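# Copy the cart's three-parcel stack onto the desk

## Task

Take the three parcels stacked on the cart and build the same stack on the desk, keeping their bottom-to-top order; the finished stack must stand by itself after both grippers have released it and the robot has backed away, and the robot must not tip over or finish leaning.

## Robot and tools

ROBOT. A wheeled base with two drive wheels and casters (it drives straight and turns in place, never sideways), a lifting column, a tilting head, and two six-joint arms, each ending in a two-finger gripper. Shoulder height S = 0.90 m + column_m. Folded, the robot is 0.73 m long, 0.62 m wide, S + 0.43 m tall, with its front 0.40 m ahead of the column.

FRAMES. Base frame: origin on the floor under the column, midway between the drive wheels; x forward, y left, z up. left_hand and right_hand are reported in this frame: the point where the fingers meet (tips reach 8 mm further). quat_wxyz maps (0,0,1) onto the finger direction; the hand's y axis runs along the opening. The odometry frame is the base frame as it stood at scene start; base_odometry counts wheel turns only, so slip reads as travel. Its heading is in radians, left positive, -3.142 to 3.142.

execute_actions. Argument "actions": a list holding zero or one action. An empty list just reports state and images. An action may contain:
- "base": exactly one relative move from where the base now is. {"translate_m": d}: metres, forward positive, -3 to 3. {"rotate_rad": d}: radians, counter-clockwise (left) positive, -3.2 to 3.2.
- "joints": an object keyed by joint name, each value an absolute target (not an offset). Keys and ranges: column_m 0 to 0.8 m; head_tilt_rad -0.61 to 1.308 (positive tilts down); for each arm, left_/right_ joint1_rad -2.879 to 2.879, joint2_rad 0 to 3.141, joint3_rad 0 to 3.019, joint4_rad -1.692 to 1.57, joint5_rad -1.57 to 1.57 (positive swings the hand to the robot's right), joint6_rad -2.094 to 2.094 (positive rolls clockwise seen from behind), gripper_m 0 (closed) to 0.093 m fingertip gap.
- "speeds": optional caps for this action only: translate_m 0.05 to 0.8 m/s, rotate_rad 0.1 to 1 rad/s (defaults are the maxima). They do not slow arms.
All motions start together. A base move needing over 8.667 s is refused; no action runs past 15 s. Unknown keys or out-of-range numbers refuse the whole call. Joints you omit may still drive toward earlier targets. "cameras": list from cam_head_left, cam_head_right, cam_left_wrist, cam_right_wrist, nav_camera, all; omitted or null means all, [] means none.

wait: {"seconds": 0 to 10}; commands nothing, returns state and images. zoom_image: {"camera", "region": [x0,y0,x1,y1]} in pixels from the top-left of that camera's latest full image, at most 504 by 504. read_manual: only returns licence text. finished_scene: {"scene": number}; irreversible, reports success. Once a result reports a stop, later motion calls in the same reply are skipped.

RESULT LINES. base_status and joint_status: done (within tolerance; for the base, wheels turned the full amount even if slipping), off_target (rested short, may still push), contact_stop (column or base only; target dropped), time_out, not_followed, or limit_stop_at_motor_heat. "joint command not followed" with a "cause:" line means a self-collision check blocked an arm's targets; back each moved joint off by 0.05 rad or more, or move the other arm away. on_its_own lists things you did not command; "held at" is the held target, not the position. turned_by_wheels vs turned_by_imu differing by over ~4% and 0.05 rad signals a bump or slip. base_tilt is degrees forward/right. wheel_motors_off = 1 while the wheels are cut out. motor_effort gives wheel effort in percent (bracket = peak), noisy. Motor temperatures list each arm's joints; MOTOR HOT appears at 85 °C, and at 100 °C an OVER-TEMPERATURE FAULT drops that arm.

ARM GEOMETRY. Left joint1 = -1.57 or right joint1 = 1.57 with joints 5, 6 at 0 puts the arm in a forward vertical plane 0.23 m off centre. With a = j2 - 0.35, b = 1.05 + j2 - j3, c = b - j4 (c = 1.57 means fingers straight down): hand is 0.12 + 0.39 sin a + 0.38 cos b + 0.25 cos c m ahead and S + 0.39 cos a - 0.38 sin b - 0.25 sin c m high. Example j2, j3, j4 = 0.93, 0.78, 0.14 gives 0.60 m ahead, 0.25 m below S. Real hands sag lower and nearer, up to ~5 cm (~12 cm loaded); trust reported hand positions. Reach ~1 m; below 0.4 m height the base housing blocks hands nearer than 0.45 m. Don't move arms with column_m under 0.3.

LOADS AND GRIP. Fingers pointing down, an arm holds 3.2 kg at ~0.4 m ahead, 2 kg out to 0.6 m, 1 kg out to 0.8 m (0.3 to 0.55 m below S). Flatter fingers or heavier loads sag. Grip by commanding an opening smaller than the object; off_target is then normal, and a reading staying 0.002 m or more above target means something is held. Fingers are 7 cm long, the gripper body 10 by 7 cm. Targets within ~0.03 rad (0.08 for joints 2, 3) of the current reading may not move; for gentle contact step ~0.05 rad per call from your previous target.

COLUMN. Lowering stops with contact_stop when a hand or carried object touches something; it may sink up to 0.15 to 0.2 m more, and won't lower again until raised 0.2 m. Useful for setting parcels down gently.

CAMERAS. Head cameras look ahead, tilted by head_tilt_rad. Wrist cameras sit 0.10 m behind the fingertips, look along the fingers angled 0.62 rad toward the hand's +x; closed tips are at image centre. nav_camera is at the base front, 0.23 m up.

AVOID. Arms striking or pressing on each other (can end the run). Long blocked pushing by arms (overheating, worst with joint5 turned far) — resend the reported joint positions to relax. Base pushing ~3 s cuts the wheels for 2 s; after a base contact_stop back off 0.05 m. Tables between 0.30 m high and 0.26 m below S can slide over the housing into the column. Dropping, sliding or knocking parcels, and anything falling; loose objects may get nudged by outside disturbances.

Each tool is called after "Emit:" as name([rows], argument=value, ...), one row to a line, values as JSON.

## Session

Emit:
execute_actions(actions=[])

Scene clock: 0.00 s.
Motor temperatures (°C, as the motors report them): left_arm=[27 27 26 28 25 29] | right_arm=[26 27 27 27 27 27]
base_odometry: x=+0.000 y=+0.000 heading=+0.000 (m, m, rad; odometry frame)
turned_by_wheels: +0.000 (rad since the last result)
turned_by_imu: +0.000 (rad since the last result)
base_tilt: forward=+0.5 right=+0.1 (deg)
base_status: not commanded
joint_positions: column_m=+0.553 head_tilt_rad=+0.891 left_joint1_rad=-1.549 left_joint2_rad=+0.921 left_joint3_rad=+0.370 left_joint4_rad=-0.951 left_joint5_rad=+0.019 left_joint6_rad=+0.036 left_gripper_m=+0.094 right_joint1_rad=+1.534 right_joint2_rad=+0.858 right_joint3_rad=+0.388 right_joint4_rad=-0.917 right_joint5_rad=+0.063 right_joint6_rad=+0.081 right_gripper_m=+0.094
joint_status: not commanded
wheel_motors_off: 0
motor_effort: left_wheel=+4 right_wheel=+5 (%)
left_hand: x=+0.1188 y=+0.2253 z=+1.2596 quat_wxyz=(+0.470, -0.002, -0.883, +0.011) (m; base frame)
right_hand: x=+0.1457 y=-0.2439 z=+1.2508 quat_wxyz=(+0.417, -0.038, -0.906, +0.056) (m; base frame)
pictures: cam_head_left, cam_head_right, cam_left_wrist, cam_right_wrist, nav_camera
Images, in order (width x height): cam_head_left 672x504, cam_head_right 672x504, cam_left_wrist 672x504, cam_right_wrist 672x504, nav_camera 672x504.

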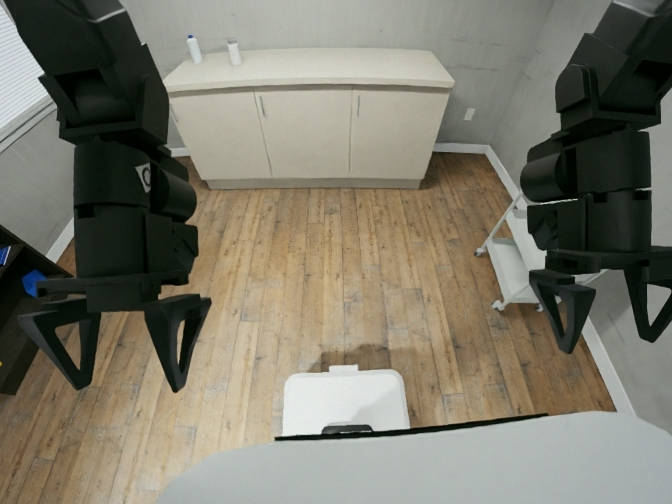

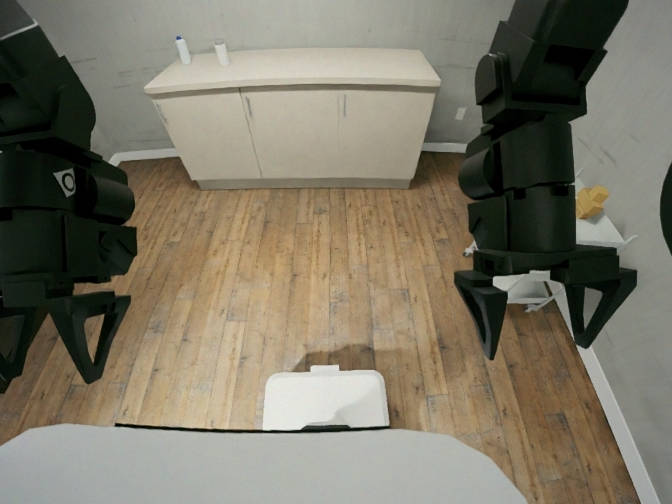

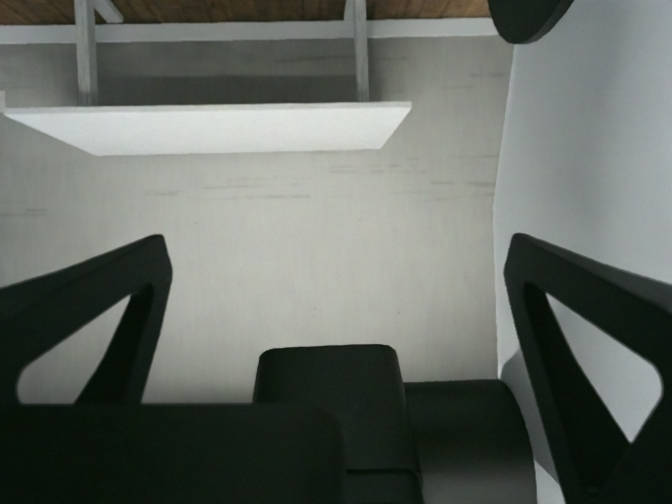

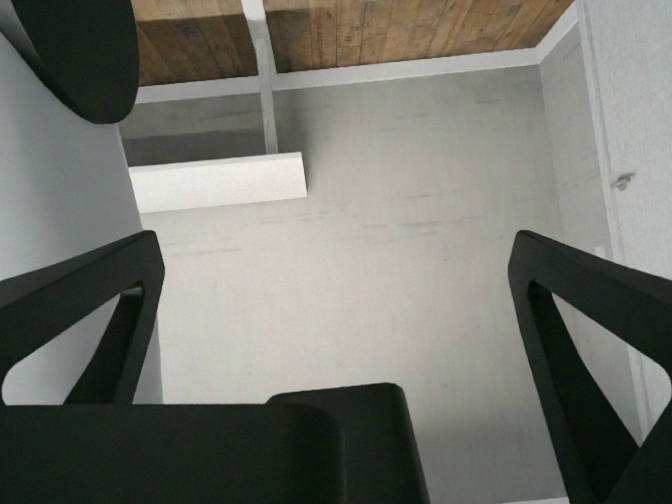

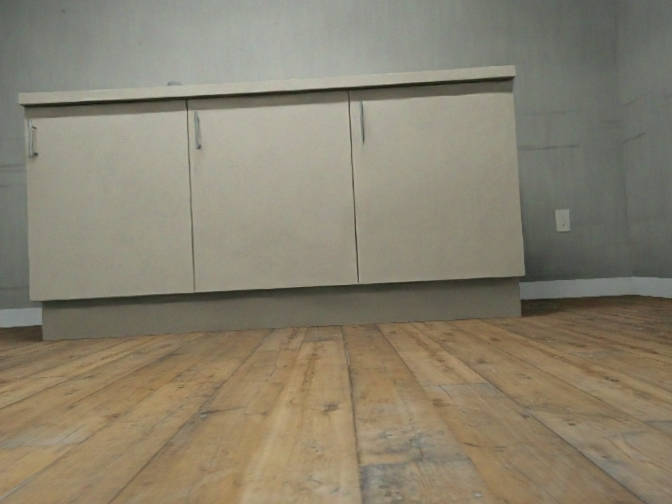

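Emit:
execute_actions([
  {"base":{"translate_m":1.0}},
], cameras=[])

Emit:
execute_actions([
  {"base":{"rotate_rad":-1.57},"joints":{"head_tilt_rad":0.7}},
])

Scene clock: 8.03 s.
Motor temperatures (°C, as the motors report them): left_arm=[27 28 26 28 25 29] | right_arm=[26 27 27 27 27 27]
base_odometry: x=+1.000 y=+0.000 heading=+0.000 (m, m, rad; odometry frame)
turned_by_wheels: +0.000 (rad since the last result)
turned_by_imu: -0.001 (rad since the last result)
base_tilt: forward=+0.4 right=-0.1 (deg)
base_status: done
joint_positions: column_m=+0.553 head_tilt_rad=+0.891 left_joint1_rad=-1.549 left_joint2_rad=+0.921 left_joint3_rad=+0.372 left_joint4_rad=-0.951 left_joint5_rad=+0.019 left_joint6_rad=+0.036 left_gripper_m=+0.094 right_joint1_rad=+1.534 right_joint2_rad=+0.858 right_joint3_rad=+0.389 right_joint4_rad=-0.917 right_joint5_rad=+0.063 right_joint6_rad=+0.081 right_gripper_m=+0.094
joint_status: not commanded
wheel_motors_off: 0
motor_effort: left_wheel=+0(58) right_wheel=+1(49) (%)
left_hand: x=+0.1198 y=+0.2253 z=+1.2592 quat_wxyz=(+0.469, -0.002, -0.883, +0.011) (m; base frame)
right_hand: x=+0.1465 y=-0.2439 z=+1.2506 quat_wxyz=(+0.416, -0.038, -0.907, +0.056) (m; base frame)
pictures: none
No camera images: the call's "cameras" was empty. Leave "cameras" out to get every camera's image.

Scene clock: 11.20 s.
Motor temperatures (°C, as the motors report them): left_arm=[27 28 26 28 25 29] | right_arm=[26 27 27 27 27 27]
base_odometry: x=+1.000 y=+0.000 heading=-1.569 (m, m, rad; odometry frame)
turned_by_wheels: -1.569 (rad since the last result)
turned_by_imu: -1.566 (rad since the last result)
base_tilt: forward=+0.4 right=+0.0 (deg)
base_status: done
joint_positions: column_m=+0.553 head_tilt_rad=+0.717 left_joint1_rad=-1.549 left_joint2_rad=+0.921 left_joint3_rad=+0.372 left_joint4_rad=-0.951 left_joint5_rad=+0.019 left_joint6_rad=+0.036 left_gripper_m=+0.094 right_joint1_rad=+1.534 right_joint2_rad=+0.858 right_joint3_rad=+0.389 right_joint4_rad=-0.917 right_joint5_rad=+0.063 right_joint6_rad=+0.081 right_gripper_m=+0.094
joint_status: all done
wheel_motors_off: 0
motor_effort: left_wheel=+7(46) right_wheel=-6(63) (%)
left_hand: x=+0.1198 y=+0.2253 z=+1.2592 quat_wxyz=(+0.469, -0.002, -0.883, +0.011) (m; base frame)
right_hand: x=+0.1465 y=-0.2439 z=+1.2506 quat_wxyz=(+0.416, -0.038, -0.907, +0.056) (m; base frame)
pictures: cam_head_left, cam_head_right, cam_left_wrist, cam_right_wrist, nav_camera
Images, in order (width x height): cam_head_left 672x504, cam_head_right 672x504, cam_left_wrist 672x504, cam_right_wrist 672x504, nav_camera 672x504.

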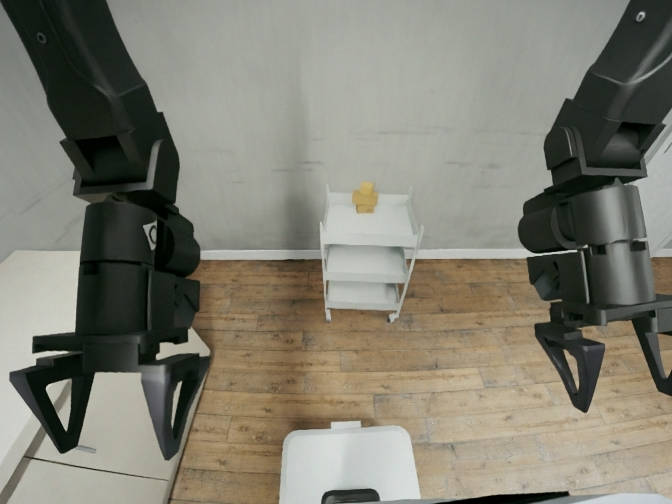

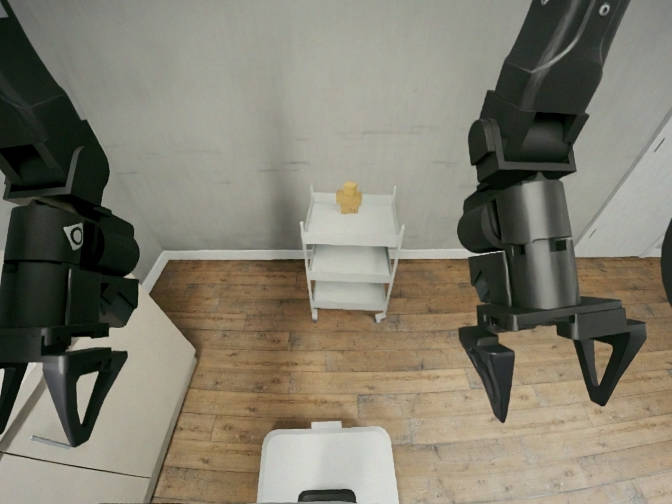

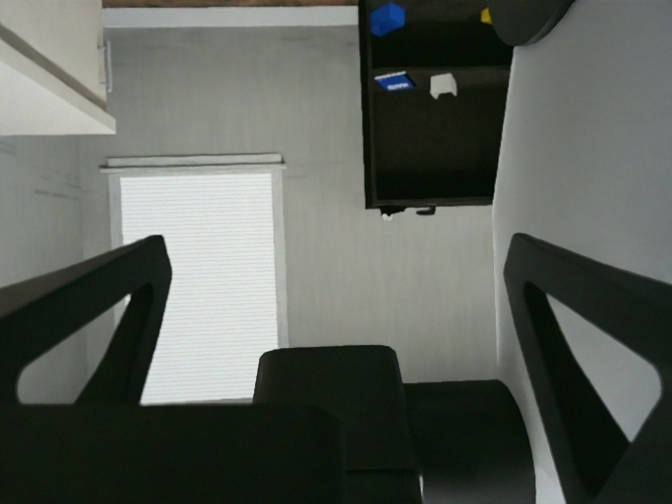

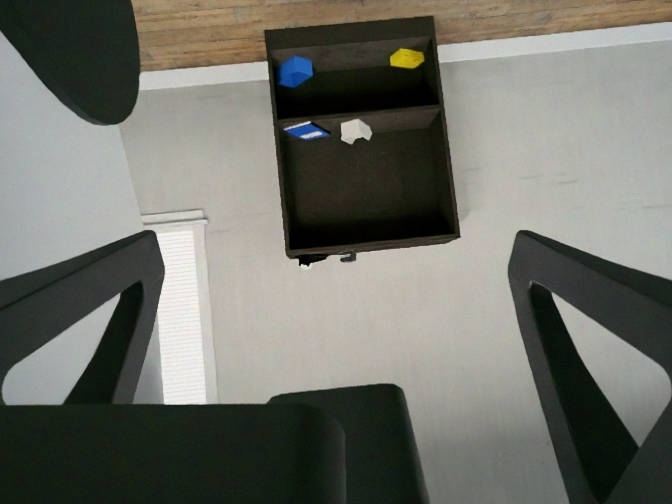

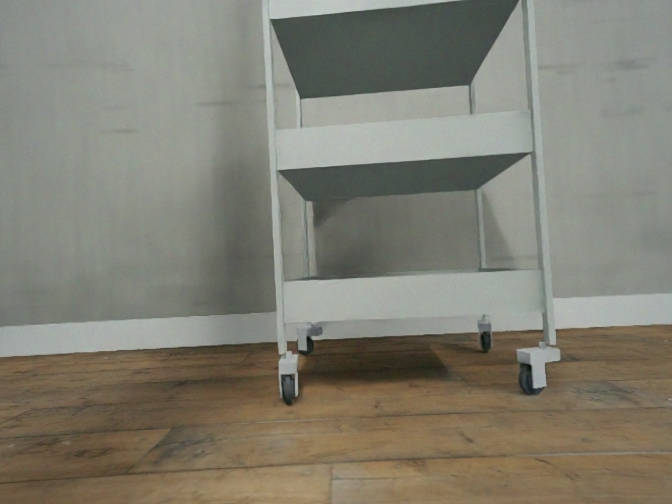

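Emit:
execute_actions([
  {"base":{"translate_m":0.55},"joints":{"head_tilt_rad":0.95,"right_joint1_rad":1.8,"right_joint2_rad":1.245,"right_joint3_rad":1.21,"right_joint4_rad":-0.485}},
], cameras=["cam_head_left","cam_head_right","cam_right_wrist","nav_camera"])

Scene clock: 18.93 s.
Motor temperatures (°C, as the motors report them): left_arm=[27 28 26 28 25 29] | right_arm=[26 28 27 27 27 27]
base_odometry: x=+1.001 y=-0.550 heading=-1.570 (m, m, rad; odometry frame)
turned_by_wheels: -0.001 (rad since the last result)
turned_by_imu: -0.002 (rad since the last result)
base_tilt: forward=+0.5 right=-0.1 (deg)
base_status: done
joint_positions: column_m=+0.553 head_tilt_rad=+0.951 left_joint1_rad=-1.549 left_joint2_rad=+0.921 left_joint3_rad=+0.372 left_joint4_rad=-0.951 left_joint5_rad=+0.019 left_joint6_rad=+0.036 left_gripper_m=+0.094 right_joint1_rad=+1.800 right_joint2_rad=+1.243 right_joint3_rad=+1.201 right_joint4_rad=-0.486 right_joint5_rad=+0.063 right_joint6_rad=+0.081 right_gripper_m=+0.094
joint_status: all done
wheel_motors_off: 0
motor_effort: left_wheel=-1(57) right_wheel=+1(62) (%)
left_hand: x=+0.1198 y=+0.2253 z=+1.2592 quat_wxyz=(+0.469, -0.002, -0.883, +0.011) (m; base frame)
right_hand: x=+0.5946 y=-0.1094 z=+1.1224 quat_wxyz=(+0.003, +0.017, -0.998, -0.067) (m; base frame)
pictures: cam_head_left, cam_head_right, cam_right_wrist, nav_camera
Images, in order (width x height): cam_head_left 672x504, cam_head_right 672x504, cam_right_wrist 672x504, nav_camera 672x504.

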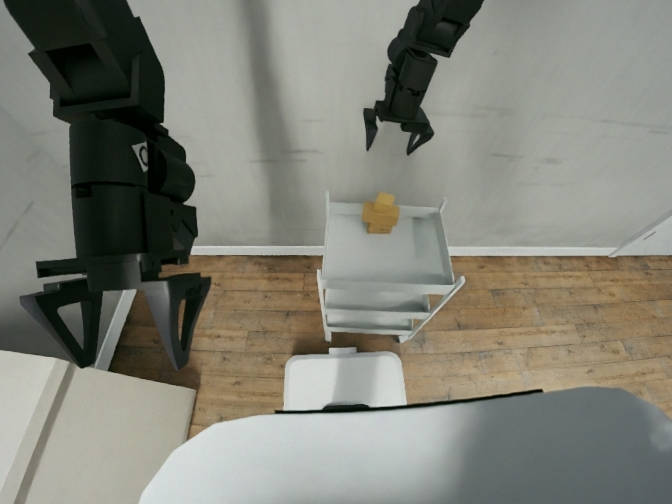

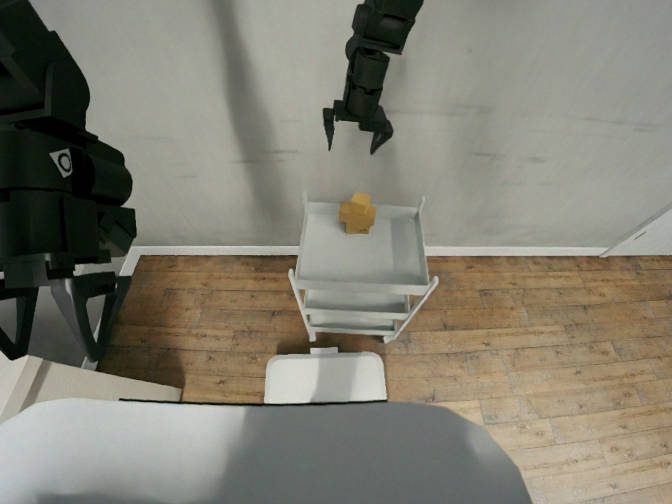

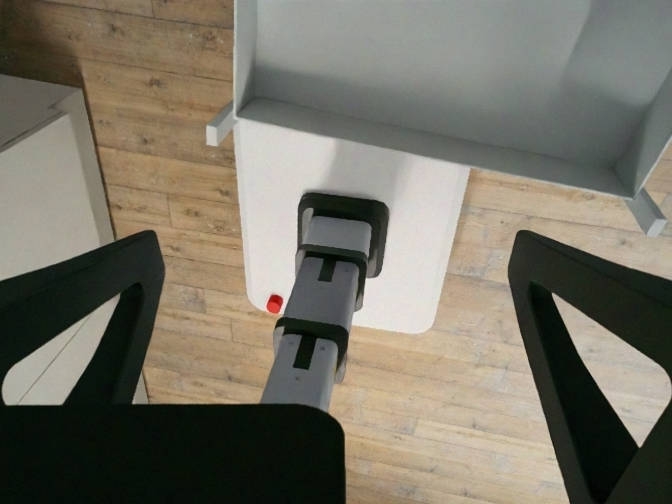

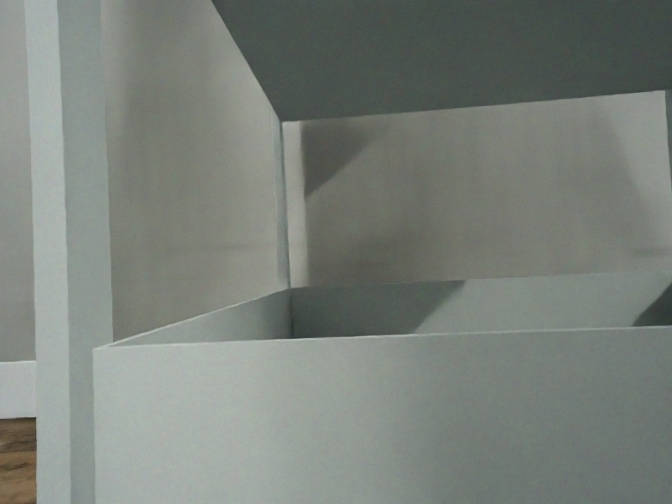

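Emit:
zoom_image(camera="cam_head_left", region=[310,170,470,290])

Region (310, 170, 470, 290) of cam_head_left's 672x504 image, scaled by 3.150, with more detail than that image has; it fills the top 378 rows of this view, and the rest is white.

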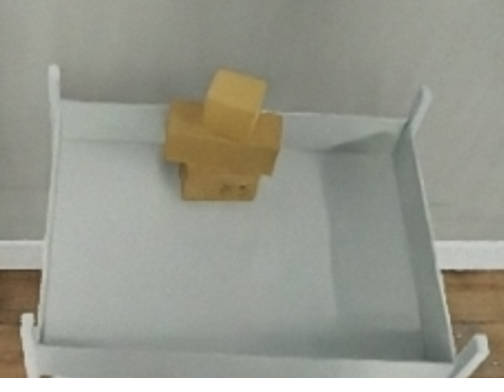

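Emit:
execute_actions([
  {"base":{"translate_m":0.07},"joints":{"column_m":0.4,"right_joint1_rad":1.8,"right_joint2_rad":1.326,"right_joint3_rad":1.416,"right_joint4_rad":-0.61,"right_joint5_rad":0.2}},
], cameras=["cam_head_left","cam_head_right","cam_right_wrist"])

Scene clock: 33.03 s.
Motor temperatures (°C, as the motors report them): left_arm=[27 28 26 28 25 29] | right_arm=[26 29 27 27 27 27]
base_odometry: x=+1.001 y=-0.620 heading=-1.570 (m, m, rad; odometry frame)
turned_by_wheels: +0.000 (rad since the last result)
turned_by_imu: -0.002 (rad since the last result)
base_tilt: forward=+0.4 right=+0.0 (deg)
base_status: done
joint_positions: column_m=+0.400 head_tilt_rad=+0.951 left_joint1_rad=-1.549 left_joint2_rad=+0.920 left_joint3_rad=+0.372 left_joint4_rad=-0.951 left_joint5_rad=+0.019 left_joint6_rad=+0.036 left_gripper_m=+0.094 right_joint1_rad=+1.800 right_joint2_rad=+1.323 right_joint3_rad=+1.411 right_joint4_rad=-0.607 right_joint5_rad=+0.197 right_joint6_rad=+0.081 right_gripper_m=+0.094
joint_status: all done
wheel_motors_off: 0
motor_effort: left_wheel=-1(28) right_wheel=+1(30) (%)
left_hand: x=+0.1198 y=+0.2253 z=+1.1059 quat_wxyz=(+0.468, -0.002, -0.883, +0.011) (m; base frame)
right_hand: x=+0.6590 y=-0.1252 z=+0.9686 quat_wxyz=(-0.007, +0.016, -1.000, -0.001) (m; base frame)
pictures: cam_head_left, cam_head_right, cam_right_wrist
Images, in order (width x height): cam_head_left 672x504, cam_head_right 672x504, cam_right_wrist 672x504.

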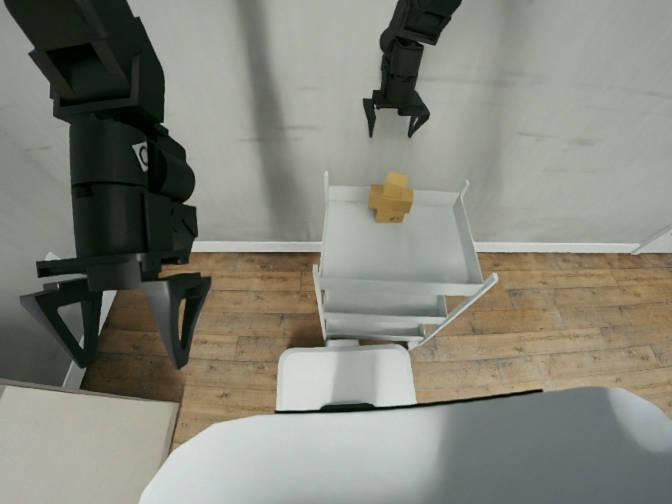

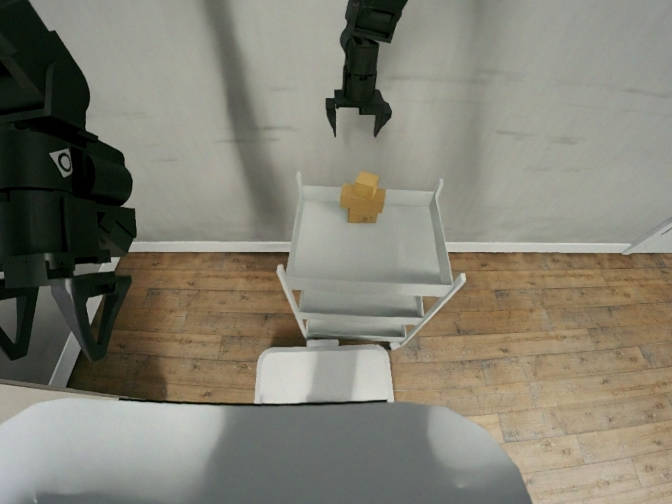

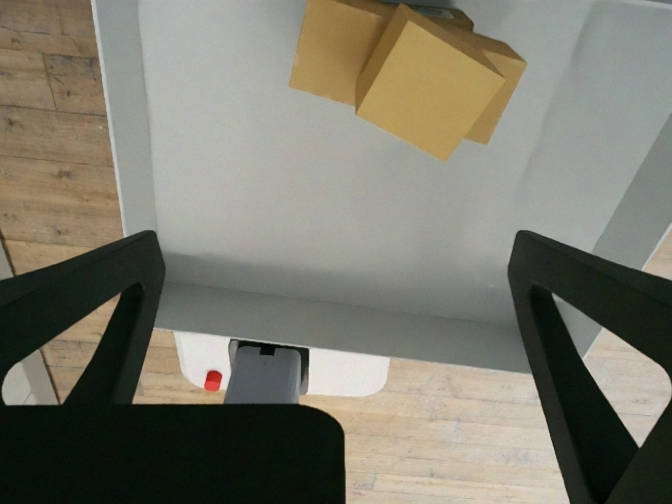

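Emit:
execute_actions([
  {"joints":{"column_m":0.29,"right_joint1_rad":1.76,"right_joint5_rad":0.27,"right_joint6_rad":0.48}},
], cameras=["cam_head_right","cam_right_wrist"])

Scene clock: 44.77 s.
Motor temperatures (°C, as the motors report them): left_arm=[27 28 26 28 25 29] | right_arm=[26 29 27 27 27 27]
base_odometry: x=+1.001 y=-0.620 heading=-1.570 (m, m, rad; odometry frame)
turned_by_wheels: +0.000 (rad since the last result)
turned_by_imu: -0.002 (rad since the last result)
base_tilt: forward=+0.5 right=+0.0 (deg)
base_status: not commanded
joint_positions: column_m=+0.290 head_tilt_rad=+0.951 left_joint1_rad=-1.549 left_joint2_rad=+0.920 left_joint3_rad=+0.372 left_joint4_rad=-0.951 left_joint5_rad=+0.019 left_joint6_rad=+0.036 left_gripper_m=+0.094 right_joint1_rad=+1.769 right_joint2_rad=+1.323 right_joint3_rad=+1.411 right_joint4_rad=-0.607 right_joint5_rad=+0.267 right_joint6_rad=+0.464 right_gripper_m=+0.094
joint_status: all done
wheel_motors_off: 0
motor_effort: left_wheel=+0(0) right_wheel=+1(0) (%)
left_hand: x=+0.1198 y=+0.2253 z=+0.9958 quat_wxyz=(+0.468, -0.002, -0.883, +0.011) (m; base frame)
right_hand: x=+0.6616 y=-0.1550 z=+0.8569 quat_wxyz=(-0.019, -0.182, -0.982, +0.044) (m; base frame)
pictures: cam_head_right, cam_right_wrist
Images, in order (width x height): cam_head_right 672x504, cam_right_wrist 672x504.

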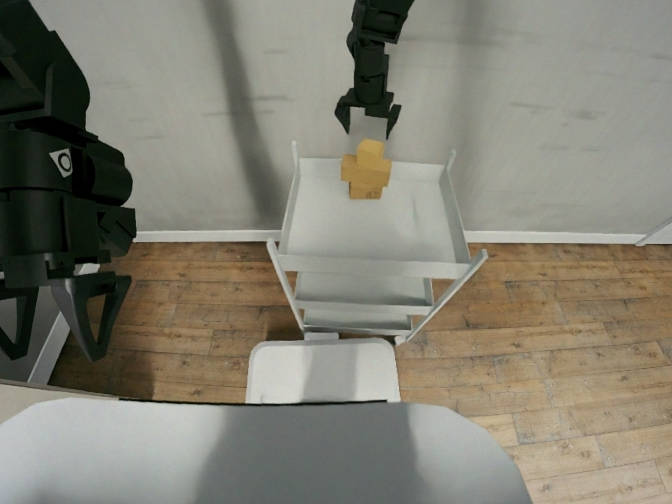

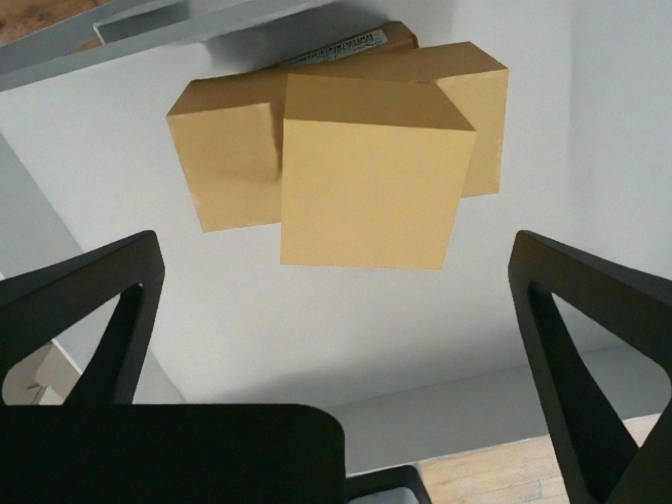

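Emit:
execute_actions([
  {"joints":{"column_m":0.215,"right_joint5_rad":0.31}},
], cameras=["cam_right_wrist"])

Emit:
execute_actions([
  {"joints":{"right_gripper_m":0.03}},
], cameras=["cam_head_right","cam_right_wrist"])

Scene clock: 51.20 s.
Motor temperatures (°C, as the motors report them): left_arm=[27 28 26 28 25 29] | right_arm=[26 30 28 27 27 27]
base_odometry: x=+1.001 y=-0.620 heading=-1.570 (m, m, rad; odometry frame)
turned_by_wheels: +0.000 (rad since the last result)
turned_by_imu: -0.002 (rad since the last result)
base_tilt: forward=+0.5 right=+0.0 (deg)
base_status: not commanded
joint_positions: column_m=+0.215 head_tilt_rad=+0.951 left_joint1_rad=-1.549 left_joint2_rad=+0.920 left_joint3_rad=+0.372 left_joint4_rad=-0.951 left_joint5_rad=+0.019 left_joint6_rad=+0.036 left_gripper_m=+0.094 right_joint1_rad=+1.769 right_joint2_rad=+1.319 right_joint3_rad=+1.411 right_joint4_rad=-0.607 right_joint5_rad=+0.306 right_joint6_rad=+0.464 right_gripper_m=+0.094
joint_status: all done
wheel_motors_off: 0
motor_effort: left_wheel=+0(0) right_wheel=+0(1) (%)
left_hand: x=+0.1198 y=+0.2253 z=+0.9209 quat_wxyz=(+0.468, -0.002, -0.883, +0.011) (m; base frame)
right_hand: x=+0.6636 y=-0.1619 z=+0.7849 quat_wxyz=(-0.026, -0.182, -0.981, +0.063) (m; base frame)
pictures: cam_right_wrist
Images, in order (width x height): cam_right_wrist 672x504.

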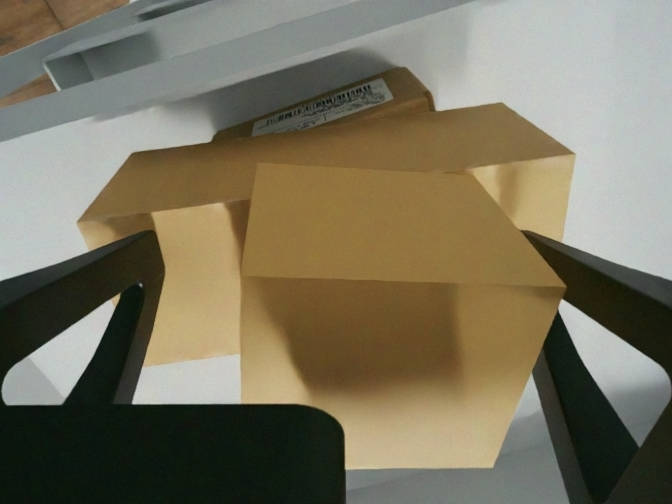

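Scene clock: 51.83 s.
Motor temperatures (°C, as the motors report them): left_arm=[27 28 26 28 25 29] | right_arm=[26 30 28 27 27 27]
base_odometry: x=+1.001 y=-0.620 heading=-1.570 (m, m, rad; odometry frame)
turned_by_wheels: +0.000 (rad since the last result)
turned_by_imu: +0.000 (rad since the last result)
base_tilt: forward=+0.5 right=+0.0 (deg)
base_status: not commanded
joint_positions: column_m=+0.215 head_tilt_rad=+0.951 left_joint1_rad=-1.549 left_joint2_rad=+0.920 left_joint3_rad=+0.372 left_joint4_rad=-0.951 left_joint5_rad=+0.019 left_joint6_rad=+0.036 left_gripper_m=+0.094 right_joint1_rad=+1.769 right_joint2_rad=+1.319 right_joint3_rad=+1.411 right_joint4_rad=-0.607 right_joint5_rad=+0.307 right_joint6_rad=+0.464 right_gripper_m=+0.055
joint_status: right_gripper_m off_target (ended at +0.055, target +0.030)
wheel_motors_off: 0
motor_effort: left_wheel=+0(0) right_wheel=+1(1) (%)
left_hand: x=+0.1198 y=+0.2253 z=+0.9209 quat_wxyz=(+0.468, -0.002, -0.883, +0.011) (m; base frame)
right_hand: x=+0.6637 y=-0.1619 z=+0.7849 quat_wxyz=(-0.026, -0.183, -0.981, +0.063) (m; base frame)
pictures: cam_head_right, cam_right_wrist
Images, in order (width x height): cam_head_right 672x504, cam_right_wrist 672x504.

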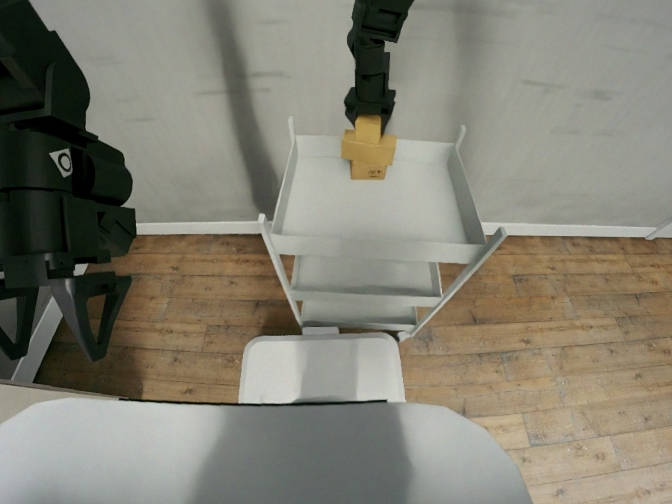

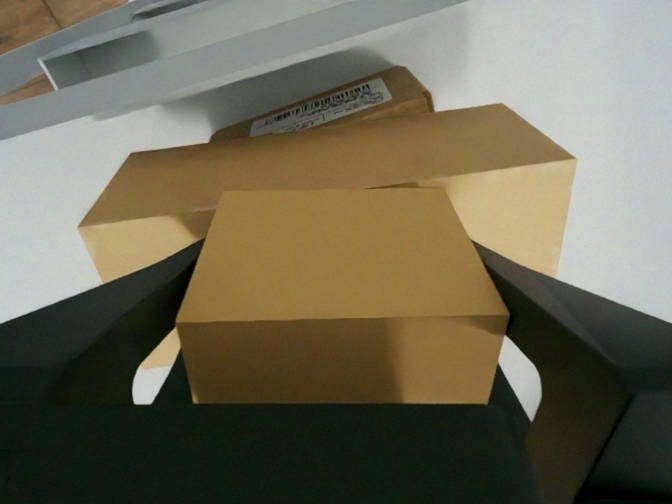

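Emit:
execute_actions([
  {"joints":{"column_m":0.235}},
], cameras=[])

Emit:
execute_actions([
  {"base":{"translate_m":-0.15},"joints":{"right_joint6_rad":0.15}},
], cameras=[])

Emit:
execute_actions([
  {"joints":{"column_m":0.13,"head_tilt_rad":0.6}},
], cameras=["cam_head_left","cam_right_wrist"])

Scene clock: 57.77 s.
Motor temperatures (°C, as the motors report them): left_arm=[27 28 26 28 25 29] | right_arm=[26 30 28 27 27 27]
base_odometry: x=+1.001 y=-0.620 heading=-1.570 (m, m, rad; odometry frame)
turned_by_wheels: +0.000 (rad since the last result)
turned_by_imu: -0.002 (rad since the last result)
base_tilt: forward=+0.4 right=+0.0 (deg)
base_status: not commanded
joint_positions: column_m=+0.235 head_tilt_rad=+0.951 left_joint1_rad=-1.549 left_joint2_rad=+0.920 left_joint3_rad=+0.372 left_joint4_rad=-0.951 left_joint5_rad=+0.019 left_joint6_rad=+0.036 left_gripper_m=+0.094 right_joint1_rad=+1.769 right_joint2_rad=+1.320 right_joint3_rad=+1.411 right_joint4_rad=-0.607 right_joint5_rad=+0.307 right_joint6_rad=+0.464 right_gripper_m=+0.055
joint_status: all done
wheel_motors_off: 0
motor_effort: left_wheel=+0(0) right_wheel=+1(1) (%)
left_hand: x=+0.1198 y=+0.2253 z=+0.9407 quat_wxyz=(+0.468, -0.002, -0.883, +0.011) (m; base frame)
right_hand: x=+0.6633 y=-0.1619 z=+0.8042 quat_wxyz=(-0.026, -0.182, -0.981, +0.063) (m; base frame)
pictures: none
No camera images: the call's "cameras" was empty. Leave "cameras" out to get every camera's image.

Scene clock: 59.33 s.
Motor temperatures (°C, as the motors report them): left_arm=[27 28 26 28 25 29] | right_arm=[26 30 28 27 27 27]
base_odometry: x=+1.001 y=-0.470 heading=-1.569 (m, m, rad; odometry frame)
turned_by_wheels: +0.001 (rad since the last result)
turned_by_imu: +0.000 (rad since the last result)
base_tilt: forward=+0.5 right=+0.0 (deg)
base_status: done
joint_positions: column_m=+0.235 head_tilt_rad=+0.952 left_joint1_rad=-1.549 left_joint2_rad=+0.920 left_joint3_rad=+0.369 left_joint4_rad=-0.951 left_joint5_rad=+0.019 left_joint6_rad=+0.036 left_gripper_m=+0.094 right_joint1_rad=+1.769 right_joint2_rad=+1.321 right_joint3_rad=+1.409 right_joint4_rad=-0.607 right_joint5_rad=+0.307 right_joint6_rad=+0.166 right_gripper_m=+0.055
joint_status: all done
wheel_motors_off: 0
motor_effort: left_wheel=+0(29) right_wheel=-1(31) (%)
left_hand: x=+0.1183 y=+0.2253 z=+0.9414 quat_wxyz=(+0.470, -0.002, -0.883, +0.011) (m; base frame)
right_hand: x=+0.6621 y=-0.1619 z=+0.8036 quat_wxyz=(-0.015, -0.034, -0.997, +0.066) (m; base frame)
pictures: none
No camera images: the call's "cameras" was empty. Leave "cameras" out to get every camera's image.

Scene clock: 61.27 s.
Motor temperatures (°C, as the motors report them): left_arm=[27 28 26 28 25 29] | right_arm=[26 30 28 27 27 27]
base_odometry: x=+1.001 y=-0.470 heading=-1.569 (m, m, rad; odometry frame)
turned_by_wheels: +0.000 (rad since the last result)
turned_by_imu: -0.001 (rad since the last result)
base_tilt: forward=+0.5 right=-0.1 (deg)
base_status: not commanded
joint_positions: column_m=+0.130 head_tilt_rad=+0.618 left_joint1_rad=-1.549 left_joint2_rad=+0.920 left_joint3_rad=+0.369 left_joint4_rad=-0.951 left_joint5_rad=+0.019 left_joint6_rad=+0.036 left_gripper_m=+0.094 right_joint1_rad=+1.769 right_joint2_rad=+1.321 right_joint3_rad=+1.409 right_joint4_rad=-0.607 right_joint5_rad=+0.307 right_joint6_rad=+0.166 right_gripper_m=+0.055
joint_status: all done
wheel_motors_off: 0
motor_effort: left_wheel=+2(1) right_wheel=-2(1) (%)
left_hand: x=+0.1183 y=+0.2253 z=+0.8365 quat_wxyz=(+0.470, -0.002, -0.883, +0.011) (m; base frame)
right_hand: x=+0.6621 y=-0.1619 z=+0.6987 quat_wxyz=(-0.015, -0.034, -0.997, +0.066) (m; base frame)
pictures: cam_head_left, cam_right_wrist
Images, in order (width x height): cam_head_left 672x504, cam_right_wrist 672x504.

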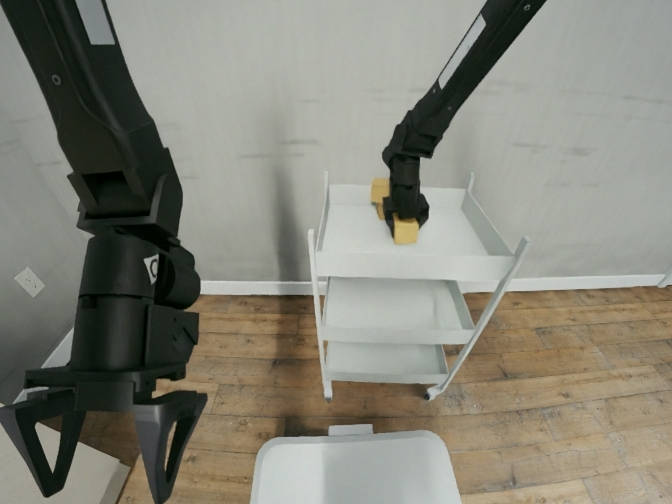

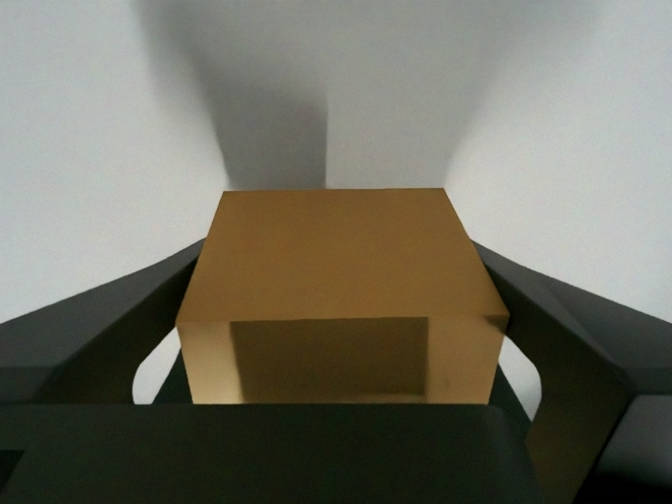

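Emit:
execute_actions([
  {"base":{"translate_m":-0.03}},
], cameras=[])

Emit:
execute_actions([
  {"joints":{"column_m":0.112}},
], cameras=["cam_head_left","cam_right_wrist"])

Scene clock: 65.30 s.
Motor temperatures (°C, as the motors report them): left_arm=[27 28 26 28 25 29] | right_arm=[26 30 28 27 27 27]
base_odometry: x=+1.001 y=-0.440 heading=-1.568 (m, m, rad; odometry frame)
turned_by_wheels: +0.000 (rad since the last result)
turned_by_imu: -0.001 (rad since the last result)
base_tilt: forward=+0.4 right=+0.0 (deg)
base_status: done
joint_positions: column_m=+0.130 head_tilt_rad=+0.617 left_joint1_rad=-1.549 left_joint2_rad=+0.920 left_joint3_rad=+0.368 left_joint4_rad=-0.951 left_joint5_rad=+0.019 left_joint6_rad=+0.036 left_gripper_m=+0.094 right_joint1_rad=+1.769 right_joint2_rad=+1.321 right_joint3_rad=+1.407 right_joint4_rad=-0.607 right_joint5_rad=+0.307 right_joint6_rad=+0.166 right_gripper_m=+0.055
joint_status: not commanded
wheel_motors_off: 0
motor_effort: left_wheel=+0(29) right_wheel=+0(34) (%)
left_hand: x=+0.1181 y=+0.2253 z=+0.8366 quat_wxyz=(+0.470, -0.002, -0.883, +0.011) (m; base frame)
right_hand: x=+0.6611 y=-0.1619 z=+0.6981 quat_wxyz=(-0.014, -0.034, -0.997, +0.066) (m; base frame)
pictures: none
No camera images: the call's "cameras" was empty. Leave "cameras" out to get every camera's image.

Scene clock: 66.13 s.
Motor temperatures (°C, as the motors report them): left_arm=[27 28 26 28 25 29] | right_arm=[26 30 28 27 27 27]
base_odometry: x=+1.001 y=-0.440 heading=-1.568 (m, m, rad; odometry frame)
turned_by_wheels: +0.000 (rad since the last result)
turned_by_imu: +0.000 (rad since the last result)
base_tilt: forward=+0.4 right=-0.1 (deg)
base_status: not commanded
joint_positions: column_m=+0.112 head_tilt_rad=+0.617 left_joint1_rad=-1.549 left_joint2_rad=+0.920 left_joint3_rad=+0.368 left_joint4_rad=-0.951 left_joint5_rad=+0.019 left_joint6_rad=+0.036 left_gripper_m=+0.094 right_joint1_rad=+1.769 right_joint2_rad=+1.316 right_joint3_rad=+1.407 right_joint4_rad=-0.612 right_joint5_rad=+0.307 right_joint6_rad=+0.163 right_gripper_m=+0.055
joint_status: all done
wheel_motors_off: 0
motor_effort: left_wheel=+2(3) right_wheel=-1(2) (%)
left_hand: x=+0.1181 y=+0.2253 z=+0.8186 quat_wxyz=(+0.470, -0.002, -0.883, +0.011) (m; base frame)
right_hand: x=+0.6618 y=-0.1623 z=+0.6828 quat_wxyz=(-0.015, -0.033, -0.997, +0.066) (m; base frame)
pictures: cam_head_left, cam_right_wrist
Images, in order (width x height): cam_head_left 672x504, cam_right_wrist 672x504.

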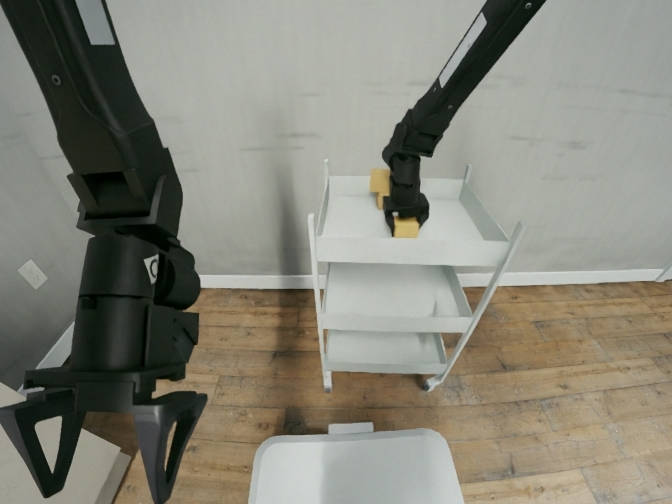

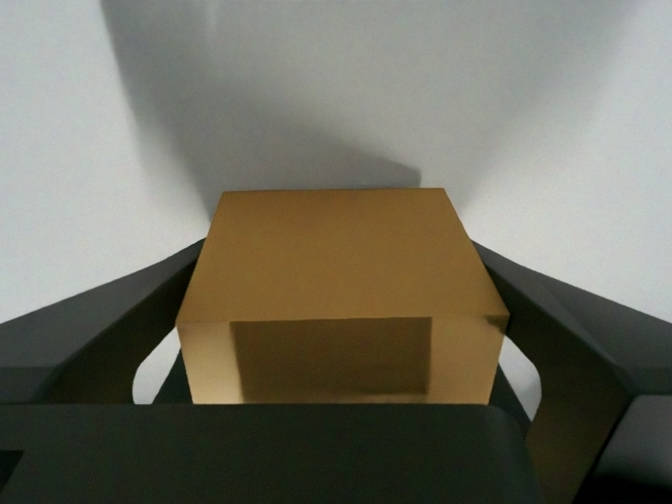

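Emit:
execute_actions([
  {"joints":{"right_gripper_m":0.093}},
], cameras=[])

Emit:
execute_actions([
  {"joints":{"column_m":0.245}},
], cameras=[])

Emit:
execute_actions([
  {"base":{"translate_m":0.165},"joints":{"right_joint6_rad":-1.26,"right_joint1_rad":1.8}},
], cameras=["cam_head_left","cam_right_wrist"])

Scene clock: 72.43 s.
Motor temperatures (°C, as the motors report them): left_arm=[27 28 26 28 25 29] | right_arm=[26 30 28 27 27 27]
base_odometry: x=+1.001 y=-0.440 heading=-1.568 (m, m, rad; odometry frame)
turned_by_wheels: +0.000 (rad since the last result)
turned_by_imu: -0.001 (rad since the last result)
base_tilt: forward=+0.5 right=-0.1 (deg)
base_status: not commanded
joint_positions: column_m=+0.112 head_tilt_rad=+0.617 left_joint1_rad=-1.549 left_joint2_rad=+0.920 left_joint3_rad=+0.368 left_joint4_rad=-0.951 left_joint5_rad=+0.019 left_joint6_rad=+0.036 left_gripper_m=+0.094 right_joint1_rad=+1.769 right_joint2_rad=+1.314 right_joint3_rad=+1.407 right_joint4_rad=-0.612 right_joint5_rad=+0.309 right_joint6_rad=+0.163 right_gripper_m=+0.093
joint_status: all done
wheel_motors_off: 0
motor_effort: left_wheel=+2(2) right_wheel=-2(1) (%)
left_hand: x=+0.1181 y=+0.2253 z=+0.8186 quat_wxyz=(+0.470, -0.002, -0.883, +0.011) (m; base frame)
right_hand: x=+0.6625 y=-0.1628 z=+0.6838 quat_wxyz=(-0.016, -0.033, -0.997, +0.067) (m; base frame)
pictures: none
No camera images: the call's "cameras" was empty. Leave "cameras" out to get every camera's image.

Scene clock: 74.77 s.
Motor temperatures (°C, as the motors report them): left_arm=[27 28 26 28 25 29] | right_arm=[26 30 28 27 27 27]
base_odometry: x=+1.001 y=-0.440 heading=-1.568 (m, m, rad; odometry frame)
turned_by_wheels: +0.000 (rad since the last result)
turned_by_imu: -0.001 (rad since the last result)
base_tilt: forward=+0.5 right=+0.1 (deg)
base_status: not commanded
joint_positions: column_m=+0.245 head_tilt_rad=+0.617 left_joint1_rad=-1.549 left_joint2_rad=+0.920 left_joint3_rad=+0.368 left_joint4_rad=-0.951 left_joint5_rad=+0.019 left_joint6_rad=+0.036 left_gripper_m=+0.094 right_joint1_rad=+1.769 right_joint2_rad=+1.318 right_joint3_rad=+1.407 right_joint4_rad=-0.612 right_joint5_rad=+0.309 right_joint6_rad=+0.163 right_gripper_m=+0.093
joint_status: all done
wheel_motors_off: 0
motor_effort: left_wheel=+2(2) right_wheel=-2(2) (%)
left_hand: x=+0.1181 y=+0.2253 z=+0.9514 quat_wxyz=(+0.470, -0.002, -0.883, +0.011) (m; base frame)
right_hand: x=+0.6613 y=-0.1626 z=+0.8149 quat_wxyz=(-0.014, -0.032, -0.997, +0.068) (m; base frame)
pictures: none
No camera images: the call's "cameras" was empty. Leave "cameras" out to get every camera's image.

Scene clock: 76.43 s.
Motor temperatures (°C, as the motors report them): left_arm=[27 28 26 28 25 29] | right_arm=[26 30 28 27 27 27]
base_odometry: x=+1.001 y=-0.605 heading=-1.568 (m, m, rad; odometry frame)
turned_by_wheels: +0.000 (rad since the last result)
turned_by_imu: +0.000 (rad since the last result)
base_tilt: forward=+0.4 right=+0.0 (deg)
base_status: done
joint_positions: column_m=+0.245 head_tilt_rad=+0.617 left_joint1_rad=-1.549 left_joint2_rad=+0.920 left_joint3_rad=+0.372 left_joint4_rad=-0.951 left_joint5_rad=+0.019 left_joint6_rad=+0.036 left_gripper_m=+0.094 right_joint1_rad=+1.789 right_joint2_rad=+1.318 right_joint3_rad=+1.407 right_joint4_rad=-0.611 right_joint5_rad=+0.309 right_joint6_rad=-1.244 right_gripper_m=+0.093
joint_status: all done
wheel_motors_off: 0
motor_effort: left_wheel=+0(34) right_wheel=+0(28) (%)
left_hand: x=+0.1198 y=+0.2253 z=+0.9507 quat_wxyz=(+0.468, -0.002, -0.883, +0.011) (m; base frame)
right_hand: x=+0.6607 y=-0.1510 z=+0.8161 quat_wxyz=(+0.027, +0.624, -0.779, +0.054) (m; base frame)
pictures: cam_head_left, cam_right_wrist
Images, in order (width x height): cam_head_left 672x504, cam_right_wrist 672x504.

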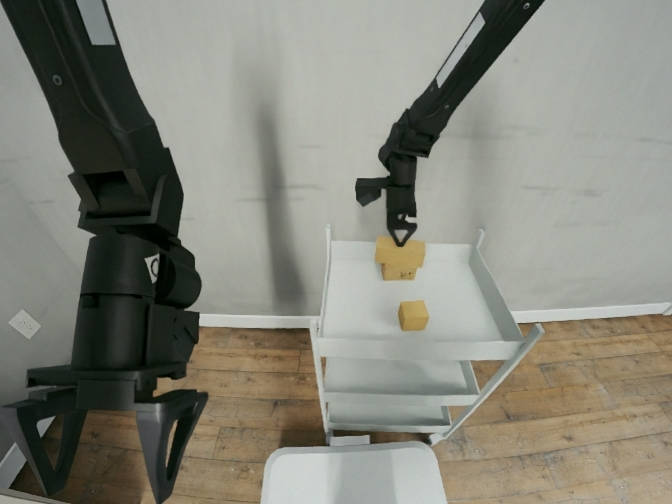

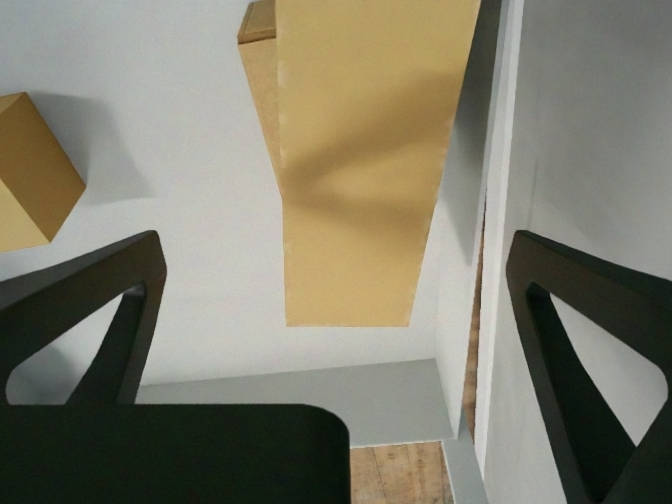

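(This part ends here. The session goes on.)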